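# Move tablecloth off side table, keep items standing

## Task

Pull the tablecloth off the side table and lay it on the big table with no part draping past that table's edge. Every object that was standing on the side table must finish on the table's now-bare surface, still upright and close to where it began. The grippers must be open and the arms withdrawn at the end, because anything that stays in place only while a robot holds it does not count.

## Robot and tools

ROBOTS. There are six identical i2rt Big YAM arms: arm1 to arm6. Each has six revolute joints, a two-finger gripper and a wrist camera. With joints 1 and 6 at zero and the hand level and pointing forward, the wrist camera rides on top of the hand and looks toward the fingertips. The hand can reach roughly 1.0 m out from the joint-1 axis.

FRAME. One shared scene frame is used. Its origin is on the floor and +z is up. Heading is measured counter-clockwise from +x. The arm feet are mounted on the big table top at about z=+0.72 m. arm1 is at x=-0.87, y=+0.65, facing -90. arm2 is at x=-0.87, y=-0.65, facing +90. arm3 is at x=0.00, y=+0.65, facing -90. arm4 is at x=0.00, y=-0.65, facing +90. arm5 is at x=+0.87, y=+0.65, facing -90. arm6 is at x=+0.87, y=-0.65, facing +90. So the arms form two rows of three that face each other across the table. The 'hand' point lies midway between the fingertips. Its z axis runs along the fingers, and the fingers open and close along its y axis.

CAMERAS. cam_high and cam_low are fixed in the room. Each arm also has a wrist camera named armN_cam_wrist.

TOOL execute_actions. The argument 'actions' is a list holding exactly one action, or none. An action is an object keyed by robot name. Under each name goes a 'joints' object that maps joint names to absolute targets; these are not offsets. Any joint or robot you leave out may keep pushing toward its previous target. All named motions start together and can finish at different moments. The optional 'cameras' list picks which images come back: leave it out, pass null or pass ["all"] to get all of them, or pass [] for none. The 'pictures' line lists the images in order. An empty actions list only reports state and images. An unknown key, an unknown camera or an out-of-range number rejects the whole call, and nothing moves.

JOINTS. Angles are in radians, and the gripper opening is in metres. The number after ± is the tolerance within which a joint counts as arrived.
- joint1_rad: -2.879 to 2.879, ±0.045. It yaws the arm about its foot; positive is counter-clockwise seen from above. At 0 the arm extends the way its foot faces.
- joint2_rad: 0 to 3.141, ±0.14. This is the shoulder. At 0 the upper arm points back and roughly level; increasing it lifts the arm up and then forward.
- joint3_rad: 0 to 3.019, ±0.09. This is the elbow. At 0 it is fully folded; increasing it opens the arm.
- joint4_rad: -1.692 to 1.57, ±0.055. It pitches the hand; positive tilts the fingers up.
- joint5_rad: -1.57 to 1.57, ±0.03. It swings the hand sideways; positive is toward the arm's right.
- joint6_rad: -2.094 to 2.094, ±0.035. It rolls the hand; positive is clockwise as seen from behind.
- gripper_m: 0 to 0.093, ±0.003. This is the fingertip gap. Each finger pad grips with at most about 50 to 62 N, and some grippers manage less.
Every joint moves at its own rate, so the hand can sweep a wide arc between two postures.

TOOL wait. The argument is seconds, from 0 to 10. It sends no new command, lets the simulation run, and returns the same report as an empty action.

TOOL zoom_image. The arguments are camera and region [x0, y0, x1, y1] in pixels, with (0,0) at the top-left. The region can be at most 504x504 pixels. It works only on full images from the latest result.

TOOL finished_scene. The argument is scene (an integer). It closes the scene for good and reports whether the task succeeded. Call it only once the result is stable with no robot holding anything.

READING RESULTS. joint_positions shows the current angles. joint_status tells how each commanded motion ended:
- 'off_target' means the joint stopped short and may still be pushing.
- 'contact_stop' or 'time_out' means the joint holds where it stopped. After a time_out, though, a joint may keep a target close by and keep pushing; on_its_own will list it.
- 'joint command not followed' (with a 'cause:' line) and 'not_followed' mean the collision guard blocked that arm's joint targets. The gripper part still runs. The blocked targets may be retried with later actions until you send targets that pass.
- on_its_own lists what the call did not command. Its 'held at' value is the target being held, not the actual position.
To stop a joint from pushing, send it its reported position. A joint carrying a load sags. A target very close to the current angle may not move the joint at all. If any stop is reported, the execute_actions, wait and finished_scene calls later in that same reply are skipped.

HEAT. Holding loads or pushing against things warms the motors, and this continues while you think. A MOTOR HOT line appears at 85 °C. At 100 °C an OVER-TEMPERATURE FAULT makes that arm go limp and drop until it cools. Its joints then read 'limit_stop_at_motor_heat'; send the targets again.

AVOID. Two arms squeezing against each other hard fails the run, and a violent impact may too. No state line reports arm-to-arm contact, and the guard can react too late. Between arms it also ignores fingers, gripper housings and wrist cameras. The arms do not stop when they touch something; they keep pressing. Knocking a rigid object over, or pushing one out of the work area, fails the task; cloth does not count for this. Avoid dropping things, slipping grips, slamming into things and pressing hard. The robots do not wait for one another. While you think, the robots keep holding your last command.

Each tool is called after ">>>" as name(argument=value, ...) on one line, values as JSON.

## Session

>>> execute_actions(actions=[])

Scene clock: 0.00 s.
arm1.joint_positions: joint1_rad=+0.011 joint2_rad=+0.441 joint3_rad=+1.477 joint4_rad=-1.540 joint5_rad=+0.016 joint6_rad=+0.011 gripper_m=+0.095
arm1.joint_status: not commanded
arm1.hand: x=-0.8738 y=+0.5326 z=+1.3540 quat_wxyz=(-0.363, -0.609, -0.608, +0.358) (m; scene frame)
arm2.joint_positions: joint1_rad=+0.005 joint2_rad=+0.436 joint3_rad=+1.463 joint4_rad=-1.545 joint5_rad=+0.016 joint6_rad=+0.012 gripper_m=+0.094
arm2.joint_status: not commanded
arm2.hand: x=-0.8796 y=-0.5321 z=+1.2900 quat_wxyz=(-0.358, +0.617, -0.606, -0.353) (m; scene frame)
arm3.joint_positions: joint1_rad=+0.006 joint2_rad=+0.449 joint3_rad=+1.469 joint4_rad=-1.528 joint5_rad=-0.015 joint6_rad=+0.002 gripper_m=+0.094
arm3.joint_status: not commanded
arm3.hand: x=-0.0021 y=+0.5246 z=+1.2924 quat_wxyz=(-0.358, -0.617, -0.602, +0.359) (m; scene frame)
arm4.joint_positions: joint1_rad=+0.011 joint2_rad=+0.430 joint3_rad=+1.481 joint4_rad=-1.526 joint5_rad=+0.016 joint6_rad=+0.017 gripper_m=+0.095
arm4.joint_status: not commanded
arm4.hand: x=-0.0032 y=-0.5359 z=+1.2898 quat_wxyz=(-0.359, +0.613, -0.594, -0.378) (m; scene frame)
arm5.joint_positions: joint1_rad=-0.012 joint2_rad=+0.426 joint3_rad=+1.468 joint4_rad=-1.529 joint5_rad=+0.015 joint6_rad=+0.009 gripper_m=+0.094
arm5.joint_status: not commanded
arm5.hand: x=+0.8676 y=+0.5391 z=+1.3561 quat_wxyz=(-0.358, -0.616, -0.593, +0.376) (m; scene frame)
arm6.joint_positions: joint1_rad=+0.003 joint2_rad=+0.454 joint3_rad=+1.482 joint4_rad=-1.543 joint5_rad=+0.010 joint6_rad=-0.016 gripper_m=+0.095
arm6.joint_status: not commanded
arm6.hand: x=+0.8676 y=-0.5253 z=+1.3801 quat_wxyz=(-0.356, +0.624, -0.599, -0.354) (m; scene frame)
pictures: arm1_cam_wrist, arm2_cam_wrist, arm3_cam_wrist, arm4_cam_wrist, arm5_cam_wrist, arm6_cam_wrist, cam_high, cam_low
Images, in order (width x height): arm1_cam_wrist 504x504, arm2_cam_wrist 504x504, arm3_cam_wrist 504x504, arm4_cam_wrist 504x504, arm5_cam_wrist 504x504, arm6_cam_wrist 504x504, cam_high 504x504, cam_low 504x504.

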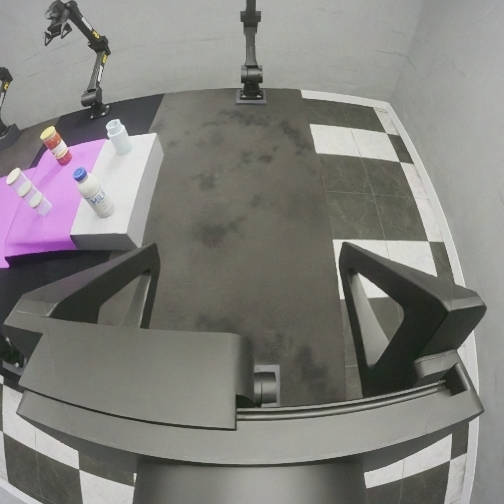

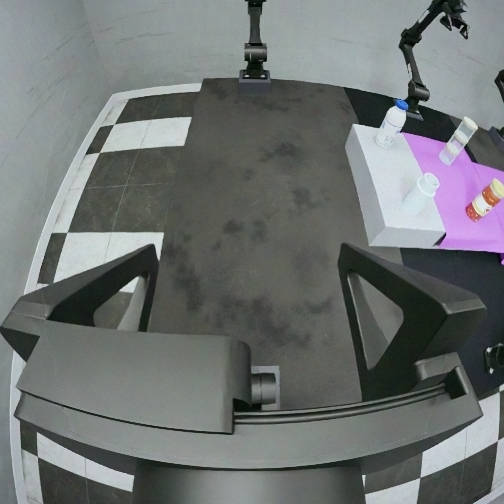

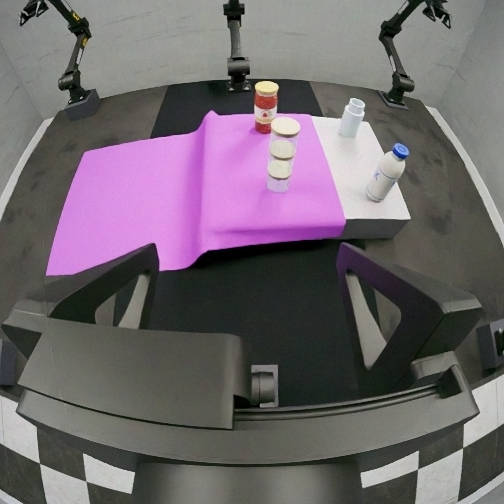

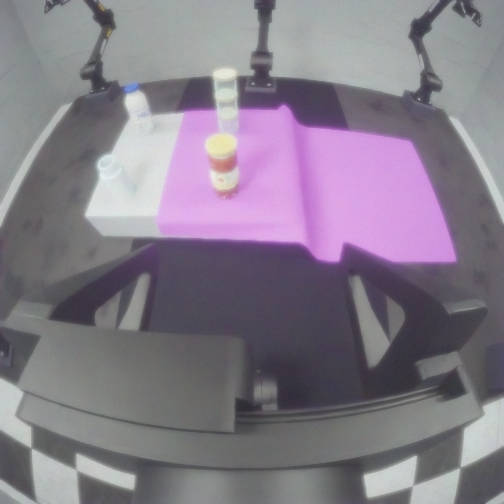

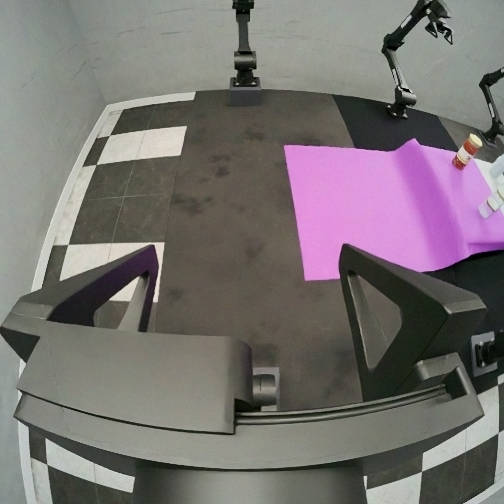

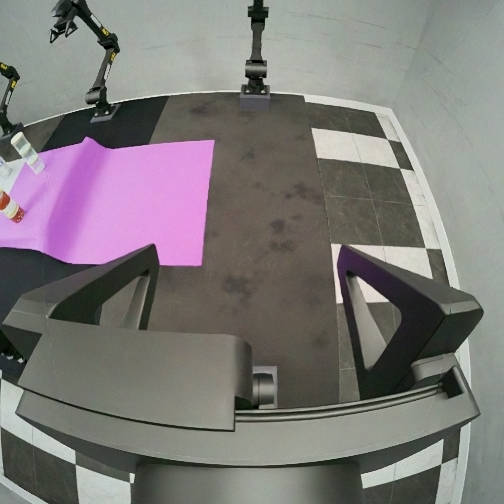

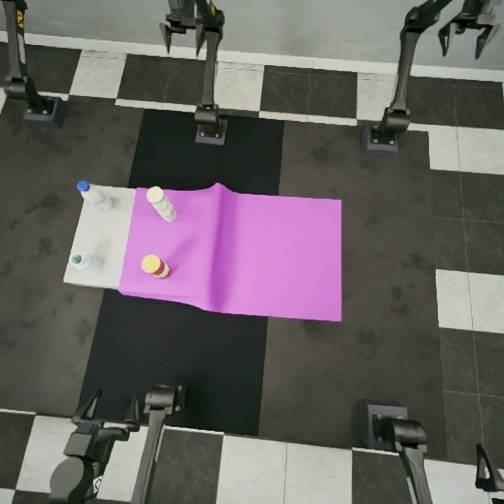

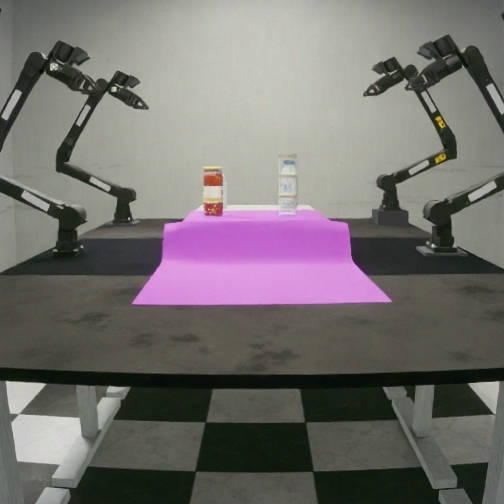

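>>> zoom_image(camera="cam_low", region=[130,130,400,320])

>>> execute_actions(actions=[{"arm3":{"joints":{"joint1_rad":-0.33,"joint2_rad":0.9,"joint3_rad":0.6,"joint4_rad":0.3}},"arm4":{"joints":{"joint1_rad":0.33,"joint2_rad":0.6,"joint3_rad":0.6,"joint4_rad":0.0}},"arm5":{"joints":{"joint1_rad":-0.5,"joint2_rad":1.4,"joint3_rad":1.2,"joint4_rad":-1.0}},"arm6":{"joints":{"joint1_rad":0.5,"joint2_rad":1.6,"joint3_rad":1.2,"joint4_rad":-0.8}}}])

Region (130, 130, 400, 320) of cam_low's 504x504 image, scaled by 1.867, with more detail than that image has; it fills the top 355 rows of this view, and the rest is white.

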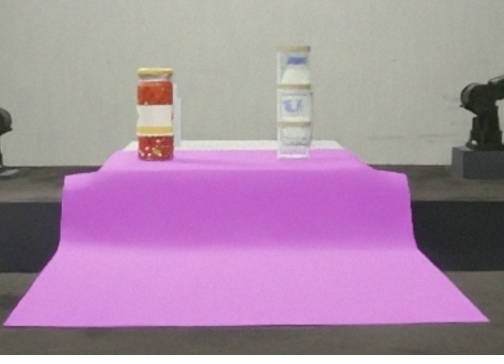

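Scene clock: 2.60 s.
arm1.joint_positions: joint1_rad=+0.011 joint2_rad=+0.441 joint3_rad=+1.477 joint4_rad=-1.540 joint5_rad=+0.016 joint6_rad=+0.011 gripper_m=+0.095
arm1.joint_status: not commanded
arm1.hand: x=-0.8738 y=+0.5326 z=+1.3540 quat_wxyz=(-0.363, -0.609, -0.608, +0.358) (m; scene frame)
arm2.joint_positions: joint1_rad=+0.005 joint2_rad=+0.436 joint3_rad=+1.463 joint4_rad=-1.545 joint5_rad=+0.016 joint6_rad=+0.012 gripper_m=+0.094
arm2.joint_status: not commanded
arm2.hand: x=-0.8796 y=-0.5321 z=+1.2900 quat_wxyz=(-0.358, +0.617, -0.606, -0.353) (m; scene frame)
arm3.joint_positions: joint1_rad=-0.327 joint2_rad=+0.906 joint3_rad=+0.607 joint4_rad=+0.280 joint5_rad=-0.015 joint6_rad=+0.002 gripper_m=+0.094
arm3.joint_status: all done
arm3.hand: x=-0.1594 y=+0.2261 z=+1.0838 quat_wxyz=(-0.402, -0.585, -0.409, +0.573) (m; scene frame)
arm4.joint_positions: joint1_rad=+0.324 joint2_rad=+0.607 joint3_rad=+0.598 joint4_rad=-0.023 joint5_rad=+0.016 joint6_rad=+0.017 gripper_m=+0.095
arm4.joint_status: all done
arm4.hand: x=-0.1340 y=-0.2973 z=+1.1114 quat_wxyz=(-0.392, +0.586, -0.415, -0.575) (m; scene frame)
arm5.joint_positions: joint1_rad=-0.497 joint2_rad=+1.400 joint3_rad=+1.195 joint4_rad=-1.011 joint5_rad=+0.014 joint6_rad=+0.009 gripper_m=+0.094
arm5.joint_status: all done
arm5.hand: x=+0.6335 y=+0.2300 z=+1.0030 quat_wxyz=(-0.086, -0.851, -0.494, +0.160) (m; scene frame)
arm6.joint_positions: joint1_rad=+0.500 joint2_rad=+1.605 joint3_rad=+1.189 joint4_rad=-0.811 joint5_rad=+0.010 joint6_rad=-0.016 gripper_m=+0.095
arm6.joint_status: all done
arm6.hand: x=+0.6024 y=-0.1863 z=+0.9359 quat_wxyz=(-0.090, +0.858, -0.485, -0.144) (m; scene frame)
pictures: arm1_cam_wrist, arm2_cam_wrist, arm3_cam_wrist, arm4_cam_wrist, arm5_cam_wrist, arm6_cam_wrist, cam_high, cam_low
Images, in order (width x height): arm1_cam_wrist 504x504, arm2_cam_wrist 504x504, arm3_cam_wrist 504x504, arm4_cam_wrist 504x504, arm5_cam_wrist 504x504, arm6_cam_wrist 504x504, cam_high 504x504, cam_low 504x504.

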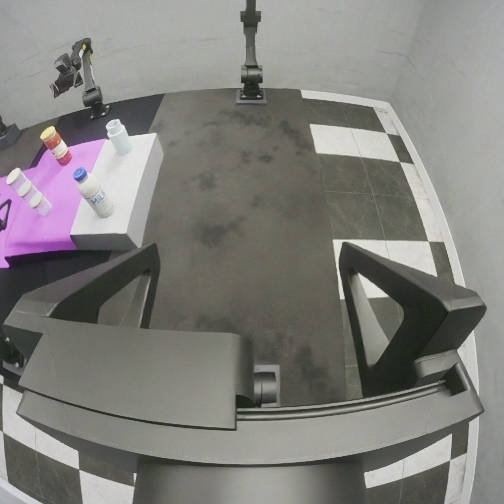

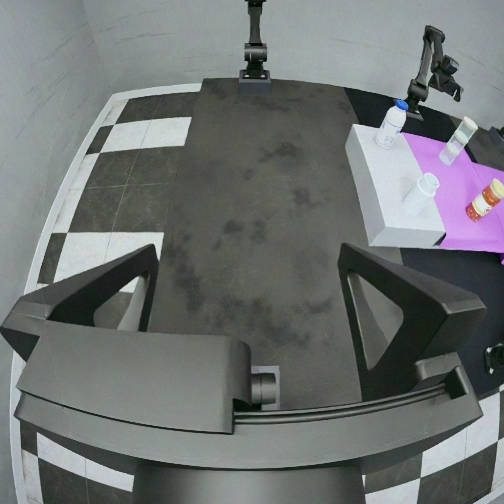

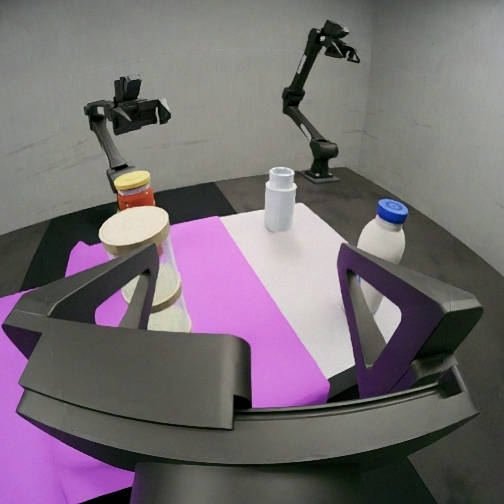

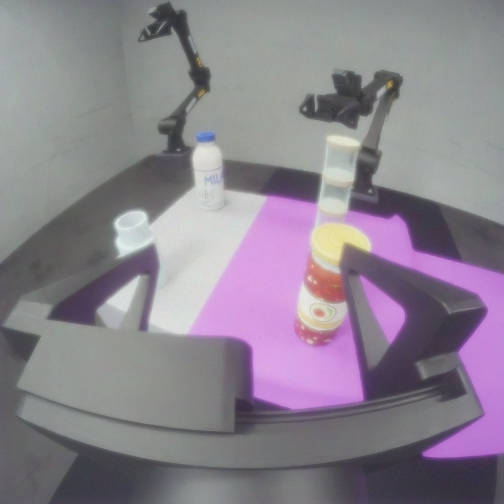

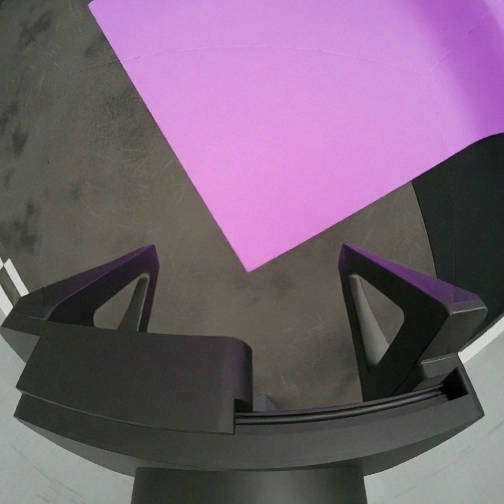

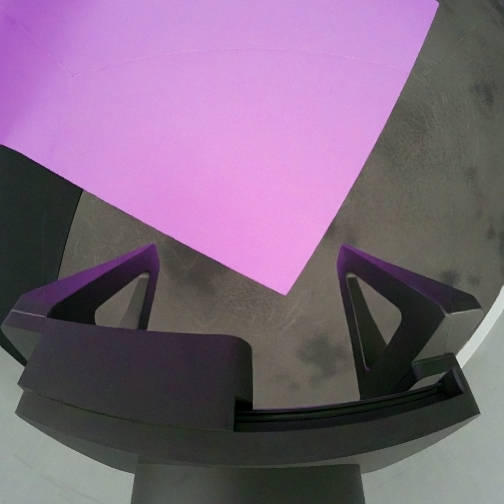

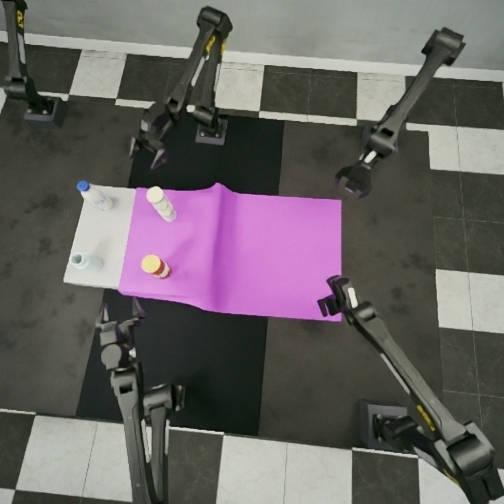

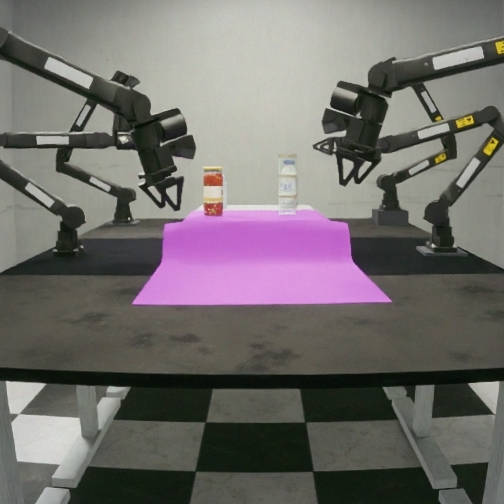

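>>> execute_actions(actions=[{"arm3":{"joints":{"joint2_rad":0.85,"joint3_rad":0.3,"joint4_rad":0.2}},"arm4":{"joints":{"joint2_rad":0.85,"joint3_rad":0.3,"joint4_rad":0.2}}}], cameras=[])

>>> execute_actions(actions=[{"arm3":{"joints":{"joint1_rad":-0.19}},"arm4":{"joints":{"joint1_rad":0.21}}}], cameras=["arm3_cam_wrist","arm4_cam_wrist","cam_high","cam_low"])

Scene clock: 5.90 s.
arm1.joint_positions: joint1_rad=+0.011 joint2_rad=+0.441 joint3_rad=+1.477 joint4_rad=-1.540 joint5_rad=+0.016 joint6_rad=+0.011 gripper_m=+0.095
arm1.joint_status: not commanded
arm1.hand: x=-0.8738 y=+0.5326 z=+1.3540 quat_wxyz=(-0.363, -0.609, -0.608, +0.358) (m; scene frame)
arm2.joint_positions: joint1_rad=+0.005 joint2_rad=+0.436 joint3_rad=+1.463 joint4_rad=-1.545 joint5_rad=+0.016 joint6_rad=+0.012 gripper_m=+0.094
arm2.joint_status: not commanded
arm2.hand: x=-0.8796 y=-0.5321 z=+1.2900 quat_wxyz=(-0.358, +0.617, -0.606, -0.353) (m; scene frame)
arm3.joint_positions: joint1_rad=-0.327 joint2_rad=+0.853 joint3_rad=+0.293 joint4_rad=+0.197 joint5_rad=-0.015 joint6_rad=+0.002 gripper_m=+0.094
arm3.joint_status: all done
arm3.hand: x=-0.1325 y=+0.2965 z=+0.9006 quat_wxyz=(-0.328, -0.676, -0.470, +0.464) (m; scene frame)
arm4.joint_positions: joint1_rad=+0.324 joint2_rad=+0.860 joint3_rad=+0.285 joint4_rad=+0.178 joint5_rad=+0.016 joint6_rad=+0.017 gripper_m=+0.095
arm4.joint_status: all done
arm4.hand: x=-0.1327 y=-0.3008 z=+0.8794 quat_wxyz=(-0.314, +0.681, -0.479, -0.456) (m; scene frame)
arm5.joint_positions: joint1_rad=-0.497 joint2_rad=+1.400 joint3_rad=+1.195 joint4_rad=-1.011 joint5_rad=+0.014 joint6_rad=+0.009 gripper_m=+0.094
arm5.joint_status: not commanded
arm5.hand: x=+0.6335 y=+0.2300 z=+1.0030 quat_wxyz=(-0.086, -0.851, -0.494, +0.160) (m; scene frame)
arm6.joint_positions: joint1_rad=+0.500 joint2_rad=+1.605 joint3_rad=+1.189 joint4_rad=-0.811 joint5_rad=+0.010 joint6_rad=-0.016 gripper_m=+0.095
arm6.joint_status: not commanded
arm6.hand: x=+0.6024 y=-0.1863 z=+0.9359 quat_wxyz=(-0.090, +0.858, -0.485, -0.144) (m; scene frame)
pictures: none
No camera images: the call's "cameras" was empty. Leave "cameras" out to get every camera's image.

Scene clock: 6.67 s.
arm1.joint_positions: joint1_rad=+0.011 joint2_rad=+0.441 joint3_rad=+1.477 joint4_rad=-1.540 joint5_rad=+0.016 joint6_rad=+0.011 gripper_m=+0.095
arm1.joint_status: not commanded
arm1.hand: x=-0.8738 y=+0.5326 z=+1.3540 quat_wxyz=(-0.363, -0.609, -0.608, +0.358) (m; scene frame)
arm2.joint_positions: joint1_rad=+0.005 joint2_rad=+0.436 joint3_rad=+1.463 joint4_rad=-1.545 joint5_rad=+0.016 joint6_rad=+0.012 gripper_m=+0.094
arm2.joint_status: not commanded
arm2.hand: x=-0.8796 y=-0.5321 z=+1.2900 quat_wxyz=(-0.358, +0.617, -0.606, -0.353) (m; scene frame)
arm3.joint_positions: joint1_rad=-0.191 joint2_rad=+0.853 joint3_rad=+0.293 joint4_rad=+0.197 joint5_rad=-0.015 joint6_rad=+0.002 gripper_m=+0.094
arm3.joint_status: all done
arm3.hand: x=-0.0836 y=+0.2818 z=+0.9006 quat_wxyz=(-0.358, -0.642, -0.515, +0.440) (m; scene frame)
arm4.joint_positions: joint1_rad=+0.214 joint2_rad=+0.860 joint3_rad=+0.285 joint4_rad=+0.178 joint5_rad=+0.016 joint6_rad=+0.017 gripper_m=+0.095
arm4.joint_status: all done
arm4.hand: x=-0.0938 y=-0.2884 z=+0.8794 quat_wxyz=(-0.338, +0.654, -0.516, -0.438) (m; scene frame)
arm5.joint_positions: joint1_rad=-0.497 joint2_rad=+1.400 joint3_rad=+1.195 joint4_rad=-1.011 joint5_rad=+0.014 joint6_rad=+0.009 gripper_m=+0.094
arm5.joint_status: not commanded
arm5.hand: x=+0.6335 y=+0.2300 z=+1.0030 quat_wxyz=(-0.086, -0.851, -0.494, +0.160) (m; scene frame)
arm6.joint_positions: joint1_rad=+0.500 joint2_rad=+1.605 joint3_rad=+1.189 joint4_rad=-0.811 joint5_rad=+0.010 joint6_rad=-0.016 gripper_m=+0.095
arm6.joint_status: not commanded
arm6.hand: x=+0.6024 y=-0.1863 z=+0.9359 quat_wxyz=(-0.090, +0.858, -0.485, -0.144) (m; scene frame)
pictures: arm3_cam_wrist, arm4_cam_wrist, cam_high, cam_low
Images, in order (width x height): arm3_cam_wrist 504x504, arm4_cam_wrist 504x504, cam_high 504x504, cam_low 504x504.

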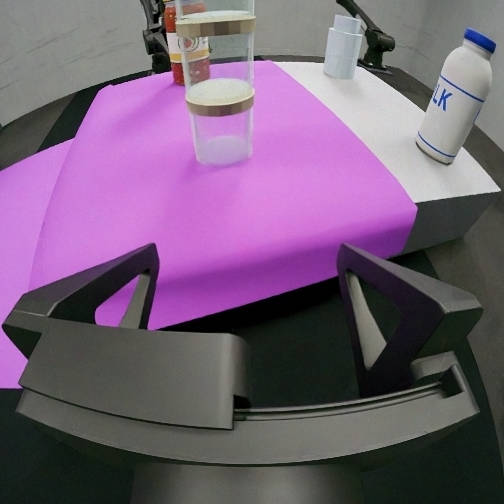

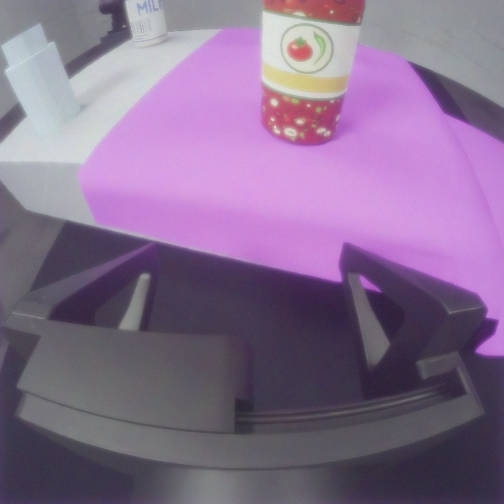

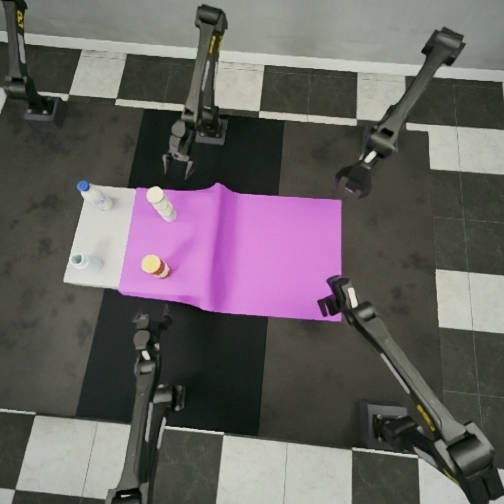

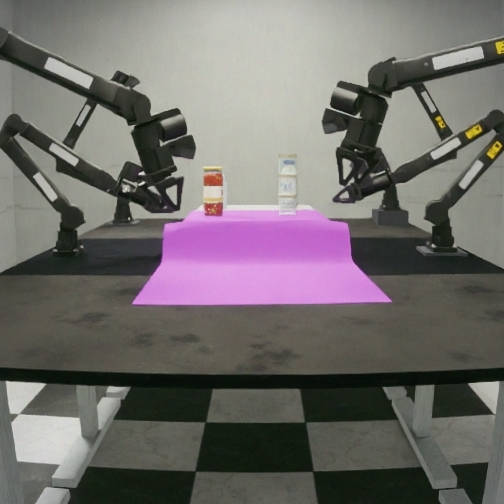

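>>> execute_actions(actions=[{"arm3":{"joints":{"joint1_rad":-0.135}},"arm4":{"joints":{"joint1_rad":0.13}},"arm5":{"joints":{"joint1_rad":-0.8,"joint2_rad":2.1,"joint3_rad":1.43,"joint4_rad":-0.6}},"arm6":{"joints":{"joint1_rad":0.8,"joint2_rad":2.13,"joint3_rad":1.43,"joint4_rad":-0.57}}}], cameras=[])

>>> execute_actions(actions=[{"arm3":{"joints":{"joint2_rad":1.1,"joint3_rad":0.41,"joint4_rad":0.36}},"arm4":{"joints":{"joint2_rad":1.1,"joint3_rad":0.47,"joint4_rad":0.32}}}], cameras=[])

>>> execute_actions(actions=[{"arm3":{"joints":{"joint2_rad":1.36,"joint3_rad":0.53,"joint4_rad":0.5}},"arm4":{"joints":{"joint2_rad":1.3,"joint3_rad":0.58,"joint4_rad":0.42}}}], cameras=["arm3_cam_wrist","arm4_cam_wrist","cam_high","cam_low"])

Scene clock: 9.17 s.
arm1.joint_positions: joint1_rad=+0.011 joint2_rad=+0.441 joint3_rad=+1.477 joint4_rad=-1.540 joint5_rad=+0.016 joint6_rad=+0.011 gripper_m=+0.095
arm1.joint_status: not commanded
arm1.hand: x=-0.8738 y=+0.5326 z=+1.3540 quat_wxyz=(-0.363, -0.609, -0.608, +0.358) (m; scene frame)
arm2.joint_positions: joint1_rad=+0.005 joint2_rad=+0.436 joint3_rad=+1.463 joint4_rad=-1.545 joint5_rad=+0.016 joint6_rad=+0.012 gripper_m=+0.094
arm2.joint_status: not commanded
arm2.hand: x=-0.8796 y=-0.5321 z=+1.2900 quat_wxyz=(-0.358, +0.617, -0.606, -0.353) (m; scene frame)
arm3.joint_positions: joint1_rad=-0.140 joint2_rad=+0.853 joint3_rad=+0.293 joint4_rad=+0.197 joint5_rad=-0.015 joint6_rad=+0.002 gripper_m=+0.094
arm3.joint_status: all done
arm3.hand: x=-0.0646 y=+0.2780 z=+0.9006 quat_wxyz=(-0.370, -0.629, -0.531, +0.431) (m; scene frame)
arm4.joint_positions: joint1_rad=+0.135 joint2_rad=+0.860 joint3_rad=+0.285 joint4_rad=+0.178 joint5_rad=+0.016 joint6_rad=+0.017 gripper_m=+0.095
arm4.joint_status: all done
arm4.hand: x=-0.0651 y=-0.2821 z=+0.8794 quat_wxyz=(-0.355, +0.633, -0.541, -0.425) (m; scene frame)
arm5.joint_positions: joint1_rad=-0.811 joint2_rad=+2.082 joint3_rad=+1.425 joint4_rad=-0.604 joint5_rad=+0.016 joint6_rad=+0.011 gripper_m=+0.094
arm5.joint_status: all done
arm5.hand: x=+0.3958 y=+0.2137 z=+0.7580 quat_wxyz=(-0.052, -0.921, -0.355, +0.151) (m; scene frame)
arm6.joint_positions: joint1_rad=+0.803 joint2_rad=+2.132 joint3_rad=+1.417 joint4_rad=-0.572 joint5_rad=+0.007 joint6_rad=-0.017 gripper_m=+0.095
arm6.joint_status: all done
arm6.hand: x=+0.4002 y=-0.2188 z=+0.7432 quat_wxyz=(-0.054, +0.926, -0.351, -0.129) (m; scene frame)
pictures: none
No camera images: the call's "cameras" was empty. Leave "cameras" out to get every camera's image.

Scene clock: 10.20 s.
arm1.joint_positions: joint1_rad=+0.011 joint2_rad=+0.441 joint3_rad=+1.477 joint4_rad=-1.540 joint5_rad=+0.016 joint6_rad=+0.011 gripper_m=+0.095
arm1.joint_status: not commanded
arm1.hand: x=-0.8738 y=+0.5326 z=+1.3540 quat_wxyz=(-0.363, -0.609, -0.608, +0.358) (m; scene frame)
arm2.joint_positions: joint1_rad=+0.005 joint2_rad=+0.436 joint3_rad=+1.463 joint4_rad=-1.545 joint5_rad=+0.016 joint6_rad=+0.012 gripper_m=+0.094
arm2.joint_status: not commanded
arm2.hand: x=-0.8796 y=-0.5321 z=+1.2900 quat_wxyz=(-0.358, +0.617, -0.606, -0.353) (m; scene frame)
arm3.joint_positions: joint1_rad=-0.140 joint2_rad=+1.105 joint3_rad=+0.358 joint4_rad=+0.341 joint5_rad=-0.015 joint6_rad=+0.002 gripper_m=+0.094
arm3.joint_status: all done
arm3.hand: x=-0.0718 y=+0.2374 z=+0.8727 quat_wxyz=(-0.358, -0.639, -0.539, +0.417) (m; scene frame)
arm4.joint_positions: joint1_rad=+0.135 joint2_rad=+1.096 joint3_rad=+0.437 joint4_rad=+0.303 joint5_rad=+0.016 joint6_rad=+0.017 gripper_m=+0.095
arm4.joint_status: all done
arm4.hand: x=-0.0775 y=-0.2152 z=+0.8991 quat_wxyz=(-0.366, +0.624, -0.534, -0.438) (m; scene frame)
arm5.joint_positions: joint1_rad=-0.811 joint2_rad=+2.082 joint3_rad=+1.425 joint4_rad=-0.604 joint5_rad=+0.016 joint6_rad=+0.011 gripper_m=+0.094
arm5.joint_status: not commanded
arm5.hand: x=+0.3958 y=+0.2137 z=+0.7580 quat_wxyz=(-0.052, -0.921, -0.355, +0.151) (m; scene frame)
arm6.joint_positions: joint1_rad=+0.803 joint2_rad=+2.132 joint3_rad=+1.417 joint4_rad=-0.572 joint5_rad=+0.007 joint6_rad=-0.017 gripper_m=+0.095
arm6.joint_status: not commanded
arm6.hand: x=+0.4002 y=-0.2188 z=+0.7432 quat_wxyz=(-0.054, +0.926, -0.351, -0.129) (m; scene frame)
pictures: none
No camera images: the call's "cameras" was empty. Leave "cameras" out to get every camera's image.

Scene clock: 11.23 s.
arm1.joint_positions: joint1_rad=+0.011 joint2_rad=+0.441 joint3_rad=+1.477 joint4_rad=-1.540 joint5_rad=+0.016 joint6_rad=+0.011 gripper_m=+0.095
arm1.joint_status: not commanded
arm1.hand: x=-0.8738 y=+0.5326 z=+1.3540 quat_wxyz=(-0.363, -0.609, -0.608, +0.358) (m; scene frame)
arm2.joint_positions: joint1_rad=+0.005 joint2_rad=+0.436 joint3_rad=+1.463 joint4_rad=-1.545 joint5_rad=+0.016 joint6_rad=+0.012 gripper_m=+0.094
arm2.joint_status: not commanded
arm2.hand: x=-0.8796 y=-0.5321 z=+1.2900 quat_wxyz=(-0.358, +0.617, -0.606, -0.353) (m; scene frame)
arm3.joint_positions: joint1_rad=-0.140 joint2_rad=+1.369 joint3_rad=+0.496 joint4_rad=+0.485 joint5_rad=-0.015 joint6_rad=+0.002 gripper_m=+0.094
arm3.joint_status: all done
arm3.hand: x=-0.0836 y=+0.1715 z=+0.8594 quat_wxyz=(-0.363, -0.635, -0.536, +0.423) (m; scene frame)
arm4.joint_positions: joint1_rad=+0.135 joint2_rad=+1.298 joint3_rad=+0.547 joint4_rad=+0.401 joint5_rad=+0.016 joint6_rad=+0.017 gripper_m=+0.095
arm4.joint_status: all done
arm4.hand: x=-0.0874 y=-0.1622 z=+0.8890 quat_wxyz=(-0.368, +0.623, -0.533, -0.440) (m; scene frame)
arm5.joint_positions: joint1_rad=-0.811 joint2_rad=+2.082 joint3_rad=+1.425 joint4_rad=-0.604 joint5_rad=+0.016 joint6_rad=+0.011 gripper_m=+0.094
arm5.joint_status: not commanded
arm5.hand: x=+0.3958 y=+0.2137 z=+0.7580 quat_wxyz=(-0.052, -0.921, -0.355, +0.151) (m; scene frame)
arm6.joint_positions: joint1_rad=+0.803 joint2_rad=+2.132 joint3_rad=+1.417 joint4_rad=-0.572 joint5_rad=+0.007 joint6_rad=-0.017 gripper_m=+0.095
arm6.joint_status: not commanded
arm6.hand: x=+0.4002 y=-0.2188 z=+0.7432 quat_wxyz=(-0.054, +0.926, -0.351, -0.129) (m; scene frame)
pictures: arm3_cam_wrist, arm4_cam_wrist, cam_high, cam_low
Images, in order (width x height): arm3_cam_wrist 504x504, arm4_cam_wrist 504x504, cam_high 504x504, cam_low 504x504.

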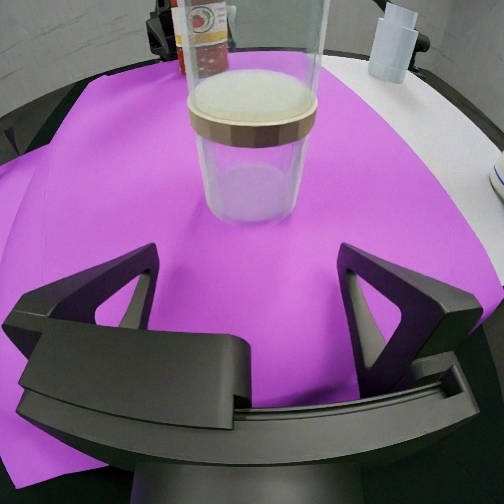

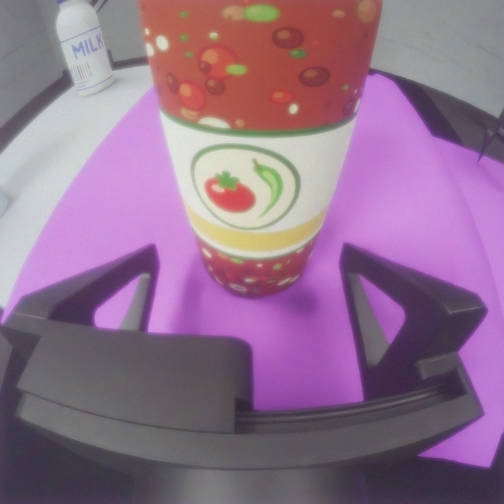

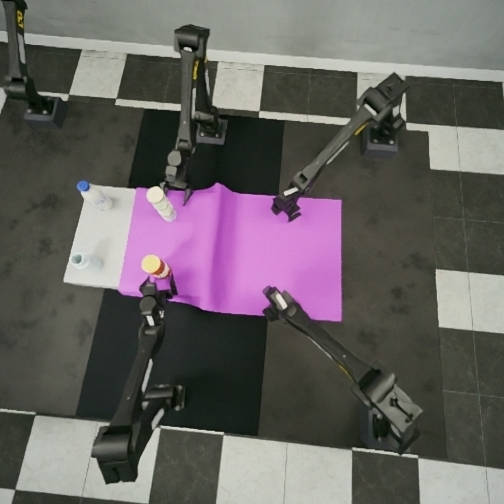

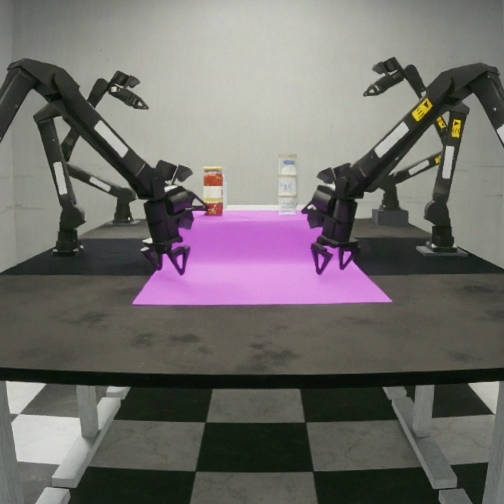

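>>> execute_actions(actions=[{"arm3":{"joints":{"joint2_rad":1.53,"joint3_rad":0.72,"joint4_rad":0.49}},"arm4":{"joints":{"joint2_rad":1.37,"joint3_rad":0.64,"joint4_rad":0.43}},"arm5":{"joints":{"joint2_rad":2.17}},"arm6":{"joints":{"joint2_rad":2.18}}}], cameras=["arm3_cam_wrist","arm4_cam_wrist","cam_high","cam_low"])

Scene clock: 12.80 s.
arm1.joint_positions: joint1_rad=+0.011 joint2_rad=+0.441 joint3_rad=+1.477 joint4_rad=-1.540 joint5_rad=+0.016 joint6_rad=+0.011 gripper_m=+0.095
arm1.joint_status: not commanded
arm1.hand: x=-0.8738 y=+0.5326 z=+1.3540 quat_wxyz=(-0.363, -0.609, -0.608, +0.358) (m; scene frame)
arm2.joint_positions: joint1_rad=+0.005 joint2_rad=+0.436 joint3_rad=+1.463 joint4_rad=-1.545 joint5_rad=+0.016 joint6_rad=+0.012 gripper_m=+0.094
arm2.joint_status: not commanded
arm2.hand: x=-0.8796 y=-0.5321 z=+1.2900 quat_wxyz=(-0.358, +0.617, -0.606, -0.353) (m; scene frame)
arm3.joint_positions: joint1_rad=-0.140 joint2_rad=+1.538 joint3_rad=+0.674 joint4_rad=+0.485 joint5_rad=-0.015 joint6_rad=+0.002 gripper_m=+0.094
arm3.joint_status: all done
arm3.hand: x=-0.0957 y=+0.1044 z=+0.8598 quat_wxyz=(-0.365, -0.633, -0.534, +0.426) (m; scene frame)
arm4.joint_positions: joint1_rad=+0.135 joint2_rad=+1.364 joint3_rad=+0.596 joint4_rad=+0.409 joint5_rad=+0.016 joint6_rad=+0.017 gripper_m=+0.095
arm4.joint_status: all done
arm4.hand: x=-0.0911 y=-0.1425 z=+0.8837 quat_wxyz=(-0.365, +0.625, -0.534, -0.437) (m; scene frame)
arm5.joint_positions: joint1_rad=-0.811 joint2_rad=+2.109 joint3_rad=+1.431 joint4_rad=-0.598 joint5_rad=+0.016 joint6_rad=+0.011 gripper_m=+0.094
arm5.joint_status: all done
arm5.hand: x=+0.3963 y=+0.2142 z=+0.7437 quat_wxyz=(-0.049, -0.922, -0.355, +0.143) (m; scene frame)
arm6.joint_positions: joint1_rad=+0.803 joint2_rad=+2.153 joint3_rad=+1.419 joint4_rad=-0.570 joint5_rad=+0.009 joint6_rad=-0.017 gripper_m=+0.095
arm6.joint_status: all done
arm6.hand: x=+0.4025 y=-0.2206 z=+0.7312 quat_wxyz=(-0.052, +0.927, -0.351, -0.120) (m; scene frame)
pictures: arm3_cam_wrist, arm4_cam_wrist, cam_high, cam_low
Images, in order (width x height): arm3_cam_wrist 504x504, arm4_cam_wrist 504x504, cam_high 504x504, cam_low 504x504.

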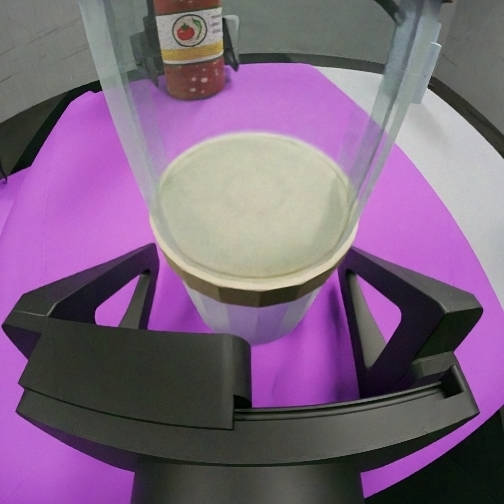

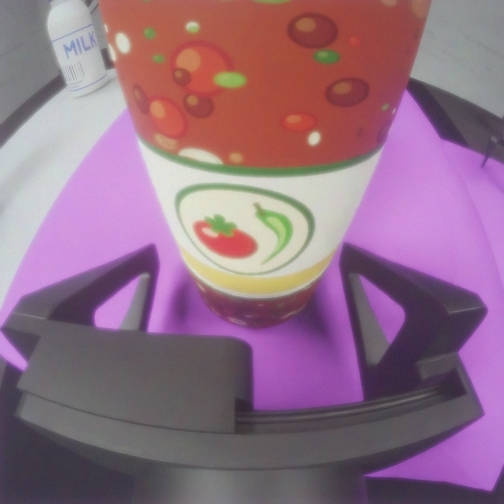

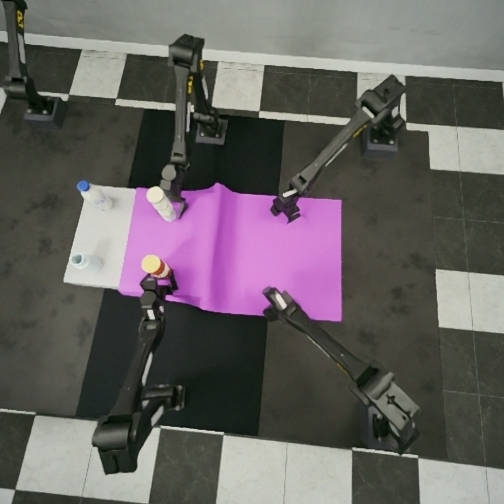

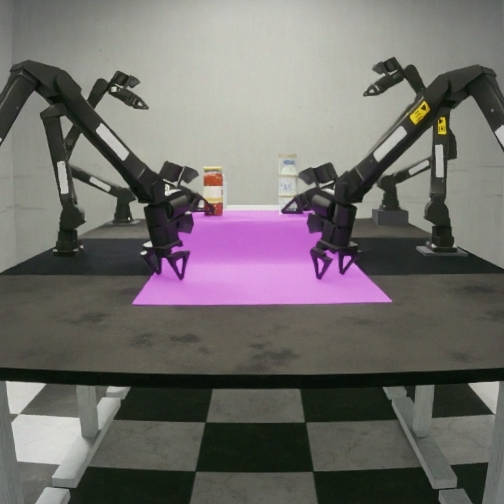

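Arm4 needs to go a bit further.

>>> execute_actions(actions=[{"arm3":{"joints":{"gripper_m":0.03}},"arm4":{"joints":{"joint2_rad":1.42,"joint3_rad":0.71}},"arm5":{"joints":{"joint2_rad":2.24}},"arm6":{"joints":{"joint2_rad":2.23}}}], cameras=[])

>>> execute_actions(actions=[{"arm4":{"joints":{"gripper_m":0.03}},"arm5":{"joints":{"gripper_m":0}},"arm6":{"joints":{"gripper_m":0}}}], cameras=[])

>>> execute_actions(actions=[{"arm3":{"joints":{"joint2_rad":1.44,"joint4_rad":0.41}},"arm4":{"joints":{"joint2_rad":1.3,"joint4_rad":0.34}},"arm5":{"joints":{"joint2_rad":2.0}},"arm6":{"joints":{"joint2_rad":2.03}}}])

Scene clock: 14.30 s.
arm1.joint_positions: joint1_rad=+0.011 joint2_rad=+0.441 joint3_rad=+1.477 joint4_rad=-1.540 joint5_rad=+0.016 joint6_rad=+0.011 gripper_m=+0.095
arm1.joint_status: not commanded
arm1.hand: x=-0.8738 y=+0.5326 z=+1.3540 quat_wxyz=(-0.363, -0.609, -0.608, +0.358) (m; scene frame)
arm2.joint_positions: joint1_rad=+0.005 joint2_rad=+0.436 joint3_rad=+1.463 joint4_rad=-1.545 joint5_rad=+0.016 joint6_rad=+0.012 gripper_m=+0.094
arm2.joint_status: not commanded
arm2.hand: x=-0.8796 y=-0.5321 z=+1.2900 quat_wxyz=(-0.358, +0.617, -0.606, -0.353) (m; scene frame)
arm3.joint_positions: joint1_rad=-0.140 joint2_rad=+1.538 joint3_rad=+0.674 joint4_rad=+0.485 joint5_rad=-0.015 joint6_rad=+0.001 gripper_m=+0.059
arm3.joint_status: gripper_m off_target (ended at +0.059, target +0.030)
arm3.hand: x=-0.0958 y=+0.1044 z=+0.8598 quat_wxyz=(-0.365, -0.633, -0.534, +0.426) (m; scene frame)
arm4.joint_positions: joint1_rad=+0.135 joint2_rad=+1.412 joint3_rad=+0.664 joint4_rad=+0.410 joint5_rad=+0.016 joint6_rad=+0.017 gripper_m=+0.095
arm4.joint_status: all done
arm4.hand: x=-0.0957 y=-0.1176 z=+0.8939 quat_wxyz=(-0.370, +0.620, -0.531, -0.444) (m; scene frame)
arm5.joint_positions: joint1_rad=-0.811 joint2_rad=+2.115 joint3_rad=+1.437 joint4_rad=-0.600 joint5_rad=+0.016 joint6_rad=+0.011 gripper_m=+0.094
arm5.joint_status: all done
arm5.hand: x=+0.3954 y=+0.2133 z=+0.7417 quat_wxyz=(-0.049, -0.923, -0.355, +0.142) (m; scene frame)
arm6.joint_positions: joint1_rad=+0.803 joint2_rad=+2.156 joint3_rad=+1.420 joint4_rad=-0.570 joint5_rad=+0.009 joint6_rad=-0.017 gripper_m=+0.095
arm6.joint_status: all done
arm6.hand: x=+0.4028 y=-0.2208 z=+0.7294 quat_wxyz=(-0.051, +0.927, -0.351, -0.119) (m; scene frame)
pictures: none
No camera images: the call's "cameras" was empty. Leave "cameras" out to get every camera's image.

Scene clock: 15.13 s.
arm1.joint_positions: joint1_rad=+0.011 joint2_rad=+0.441 joint3_rad=+1.477 joint4_rad=-1.540 joint5_rad=+0.016 joint6_rad=+0.011 gripper_m=+0.095
arm1.joint_status: not commanded
arm1.hand: x=-0.8738 y=+0.5326 z=+1.3540 quat_wxyz=(-0.363, -0.609, -0.608, +0.358) (m; scene frame)
arm2.joint_positions: joint1_rad=+0.005 joint2_rad=+0.436 joint3_rad=+1.463 joint4_rad=-1.545 joint5_rad=+0.016 joint6_rad=+0.012 gripper_m=+0.094
arm2.joint_status: not commanded
arm2.hand: x=-0.8796 y=-0.5321 z=+1.2900 quat_wxyz=(-0.358, +0.617, -0.606, -0.353) (m; scene frame)
arm3.joint_positions: joint1_rad=-0.140 joint2_rad=+1.538 joint3_rad=+0.674 joint4_rad=+0.485 joint5_rad=-0.015 joint6_rad=+0.001 gripper_m=+0.059
arm3.joint_status: not commanded
arm3.hand: x=-0.0958 y=+0.1044 z=+0.8598 quat_wxyz=(-0.365, -0.633, -0.534, +0.426) (m; scene frame)
arm4.joint_positions: joint1_rad=+0.134 joint2_rad=+1.412 joint3_rad=+0.664 joint4_rad=+0.410 joint5_rad=+0.018 joint6_rad=+0.015 gripper_m=+0.066
arm4.joint_status: gripper_m off_target (ended at +0.066, target +0.030)
arm4.hand: x=-0.0945 y=-0.1174 z=+0.8937 quat_wxyz=(-0.372, +0.620, -0.531, -0.442) (m; scene frame)
arm5.joint_positions: joint1_rad=-0.809 joint2_rad=+2.128 joint3_rad=+1.457 joint4_rad=-0.590 joint5_rad=+0.015 joint6_rad=+0.011 gripper_m=+0.001
arm5.joint_status: all done
arm5.hand: x=+0.3893 y=+0.2058 z=+0.7422 quat_wxyz=(-0.053, -0.921, -0.356, +0.150) (m; scene frame)
arm6.joint_positions: joint1_rad=+0.806 joint2_rad=+2.161 joint3_rad=+1.436 joint4_rad=-0.567 joint5_rad=+0.008 joint6_rad=-0.024 gripper_m=+0.001
arm6.joint_status: all done
arm6.hand: x=+0.3958 y=-0.2169 z=+0.7324 quat_wxyz=(-0.054, +0.928, -0.347, -0.126) (m; scene frame)
pictures: none
No camera images: the call's "cameras" was empty. Leave "cameras" out to get every camera's image.

Scene clock: 16.27 s.
arm1.joint_positions: joint1_rad=+0.011 joint2_rad=+0.441 joint3_rad=+1.477 joint4_rad=-1.540 joint5_rad=+0.016 joint6_rad=+0.011 gripper_m=+0.095
arm1.joint_status: not commanded
arm1.hand: x=-0.8738 y=+0.5326 z=+1.3540 quat_wxyz=(-0.363, -0.609, -0.608, +0.358) (m; scene frame)
arm2.joint_positions: joint1_rad=+0.005 joint2_rad=+0.436 joint3_rad=+1.463 joint4_rad=-1.545 joint5_rad=+0.016 joint6_rad=+0.012 gripper_m=+0.094
arm2.joint_status: not commanded
arm2.hand: x=-0.8796 y=-0.5321 z=+1.2900 quat_wxyz=(-0.358, +0.617, -0.606, -0.353) (m; scene frame)
arm3.joint_positions: joint1_rad=-0.140 joint2_rad=+1.470 joint3_rad=+0.674 joint4_rad=+0.399 joint5_rad=-0.015 joint6_rad=+0.001 gripper_m=+0.059
arm3.joint_status: all done
arm3.hand: x=-0.0943 y=+0.1128 z=+0.8763 quat_wxyz=(-0.360, -0.637, -0.537, +0.420) (m; scene frame)
arm4.joint_positions: joint1_rad=+0.134 joint2_rad=+1.355 joint3_rad=+0.664 joint4_rad=+0.316 joint5_rad=+0.018 joint6_rad=+0.015 gripper_m=+0.066
arm4.joint_status: all done
arm4.hand: x=-0.0925 y=-0.1280 z=+0.9016 quat_wxyz=(-0.362, +0.628, -0.538, -0.430) (m; scene frame)
arm5.joint_positions: joint1_rad=-0.809 joint2_rad=+1.983 joint3_rad=+1.422 joint4_rad=-0.598 joint5_rad=+0.015 joint6_rad=+0.011 gripper_m=+0.001
arm5.joint_status: all done
arm5.hand: x=+0.3872 y=+0.2040 z=+0.8193 quat_wxyz=(-0.071, -0.912, -0.352, +0.196) (m; scene frame)
arm6.joint_positions: joint1_rad=+0.804 joint2_rad=+2.035 joint3_rad=+1.423 joint4_rad=-0.567 joint5_rad=+0.014 joint6_rad=-0.022 gripper_m=+0.001
arm6.joint_status: all done
arm6.hand: x=+0.3850 y=-0.2041 z=+0.8067 quat_wxyz=(-0.077, +0.918, -0.346, -0.177) (m; scene frame)
pictures: arm1_cam_wrist, arm2_cam_wrist, arm3_cam_wrist, arm4_cam_wrist, arm5_cam_wrist, arm6_cam_wrist, cam_high, cam_low
Images, in order (width x height): arm1_cam_wrist 504x504, arm2_cam_wrist 504x504, arm3_cam_wrist 504x504, arm4_cam_wrist 504x504, arm5_cam_wrist 504x504, arm6_cam_wrist 504x504, cam_high 504x504, cam_low 504x504.

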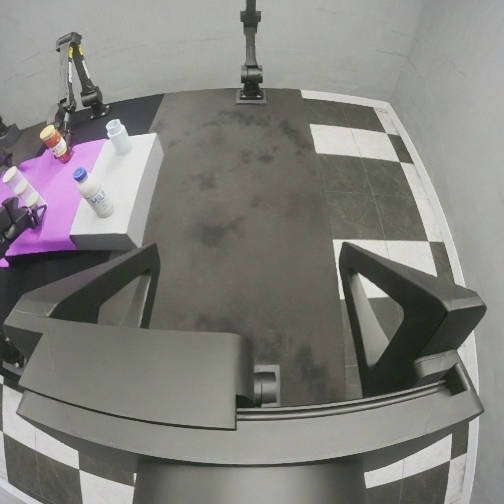

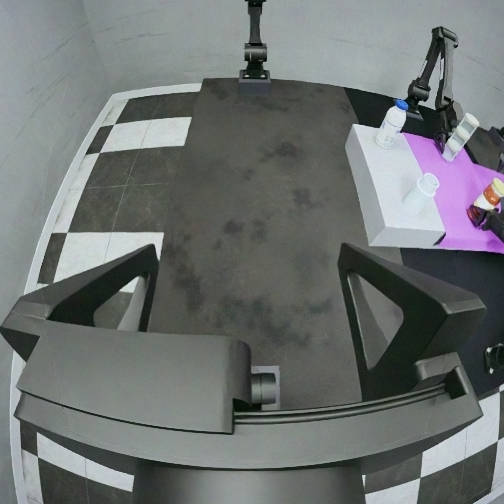

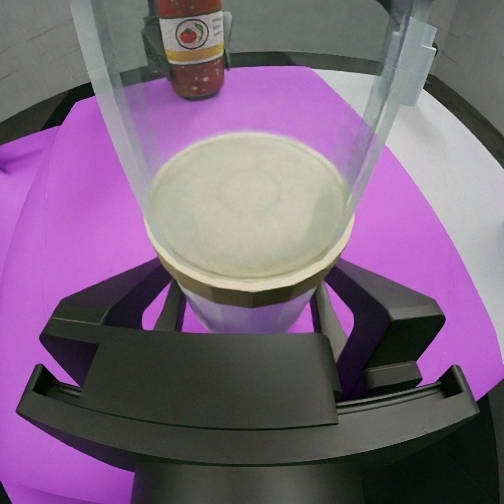

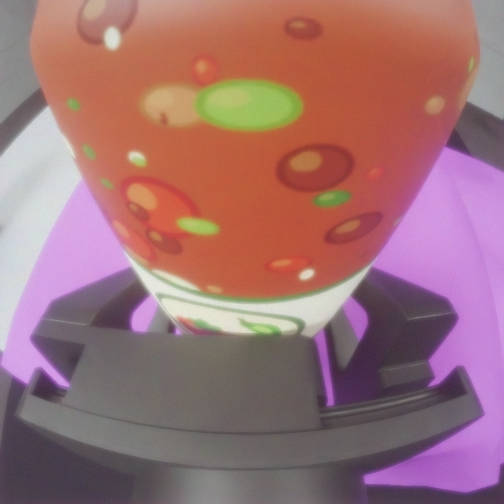

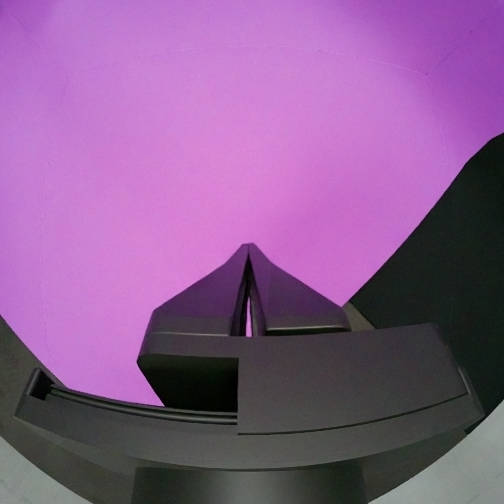

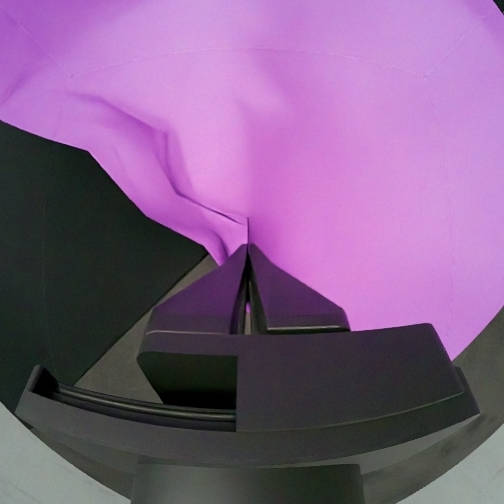

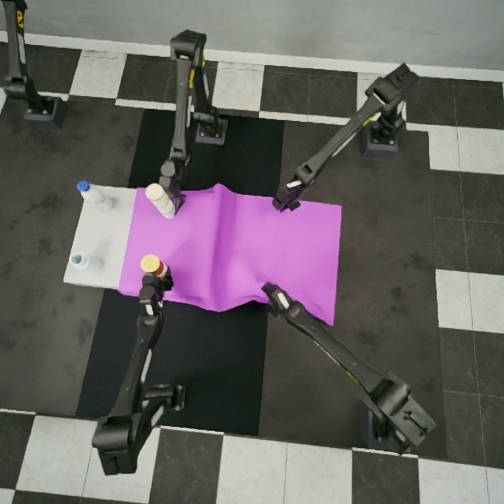

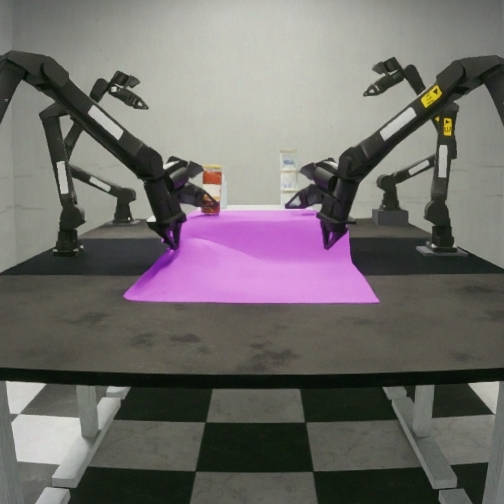

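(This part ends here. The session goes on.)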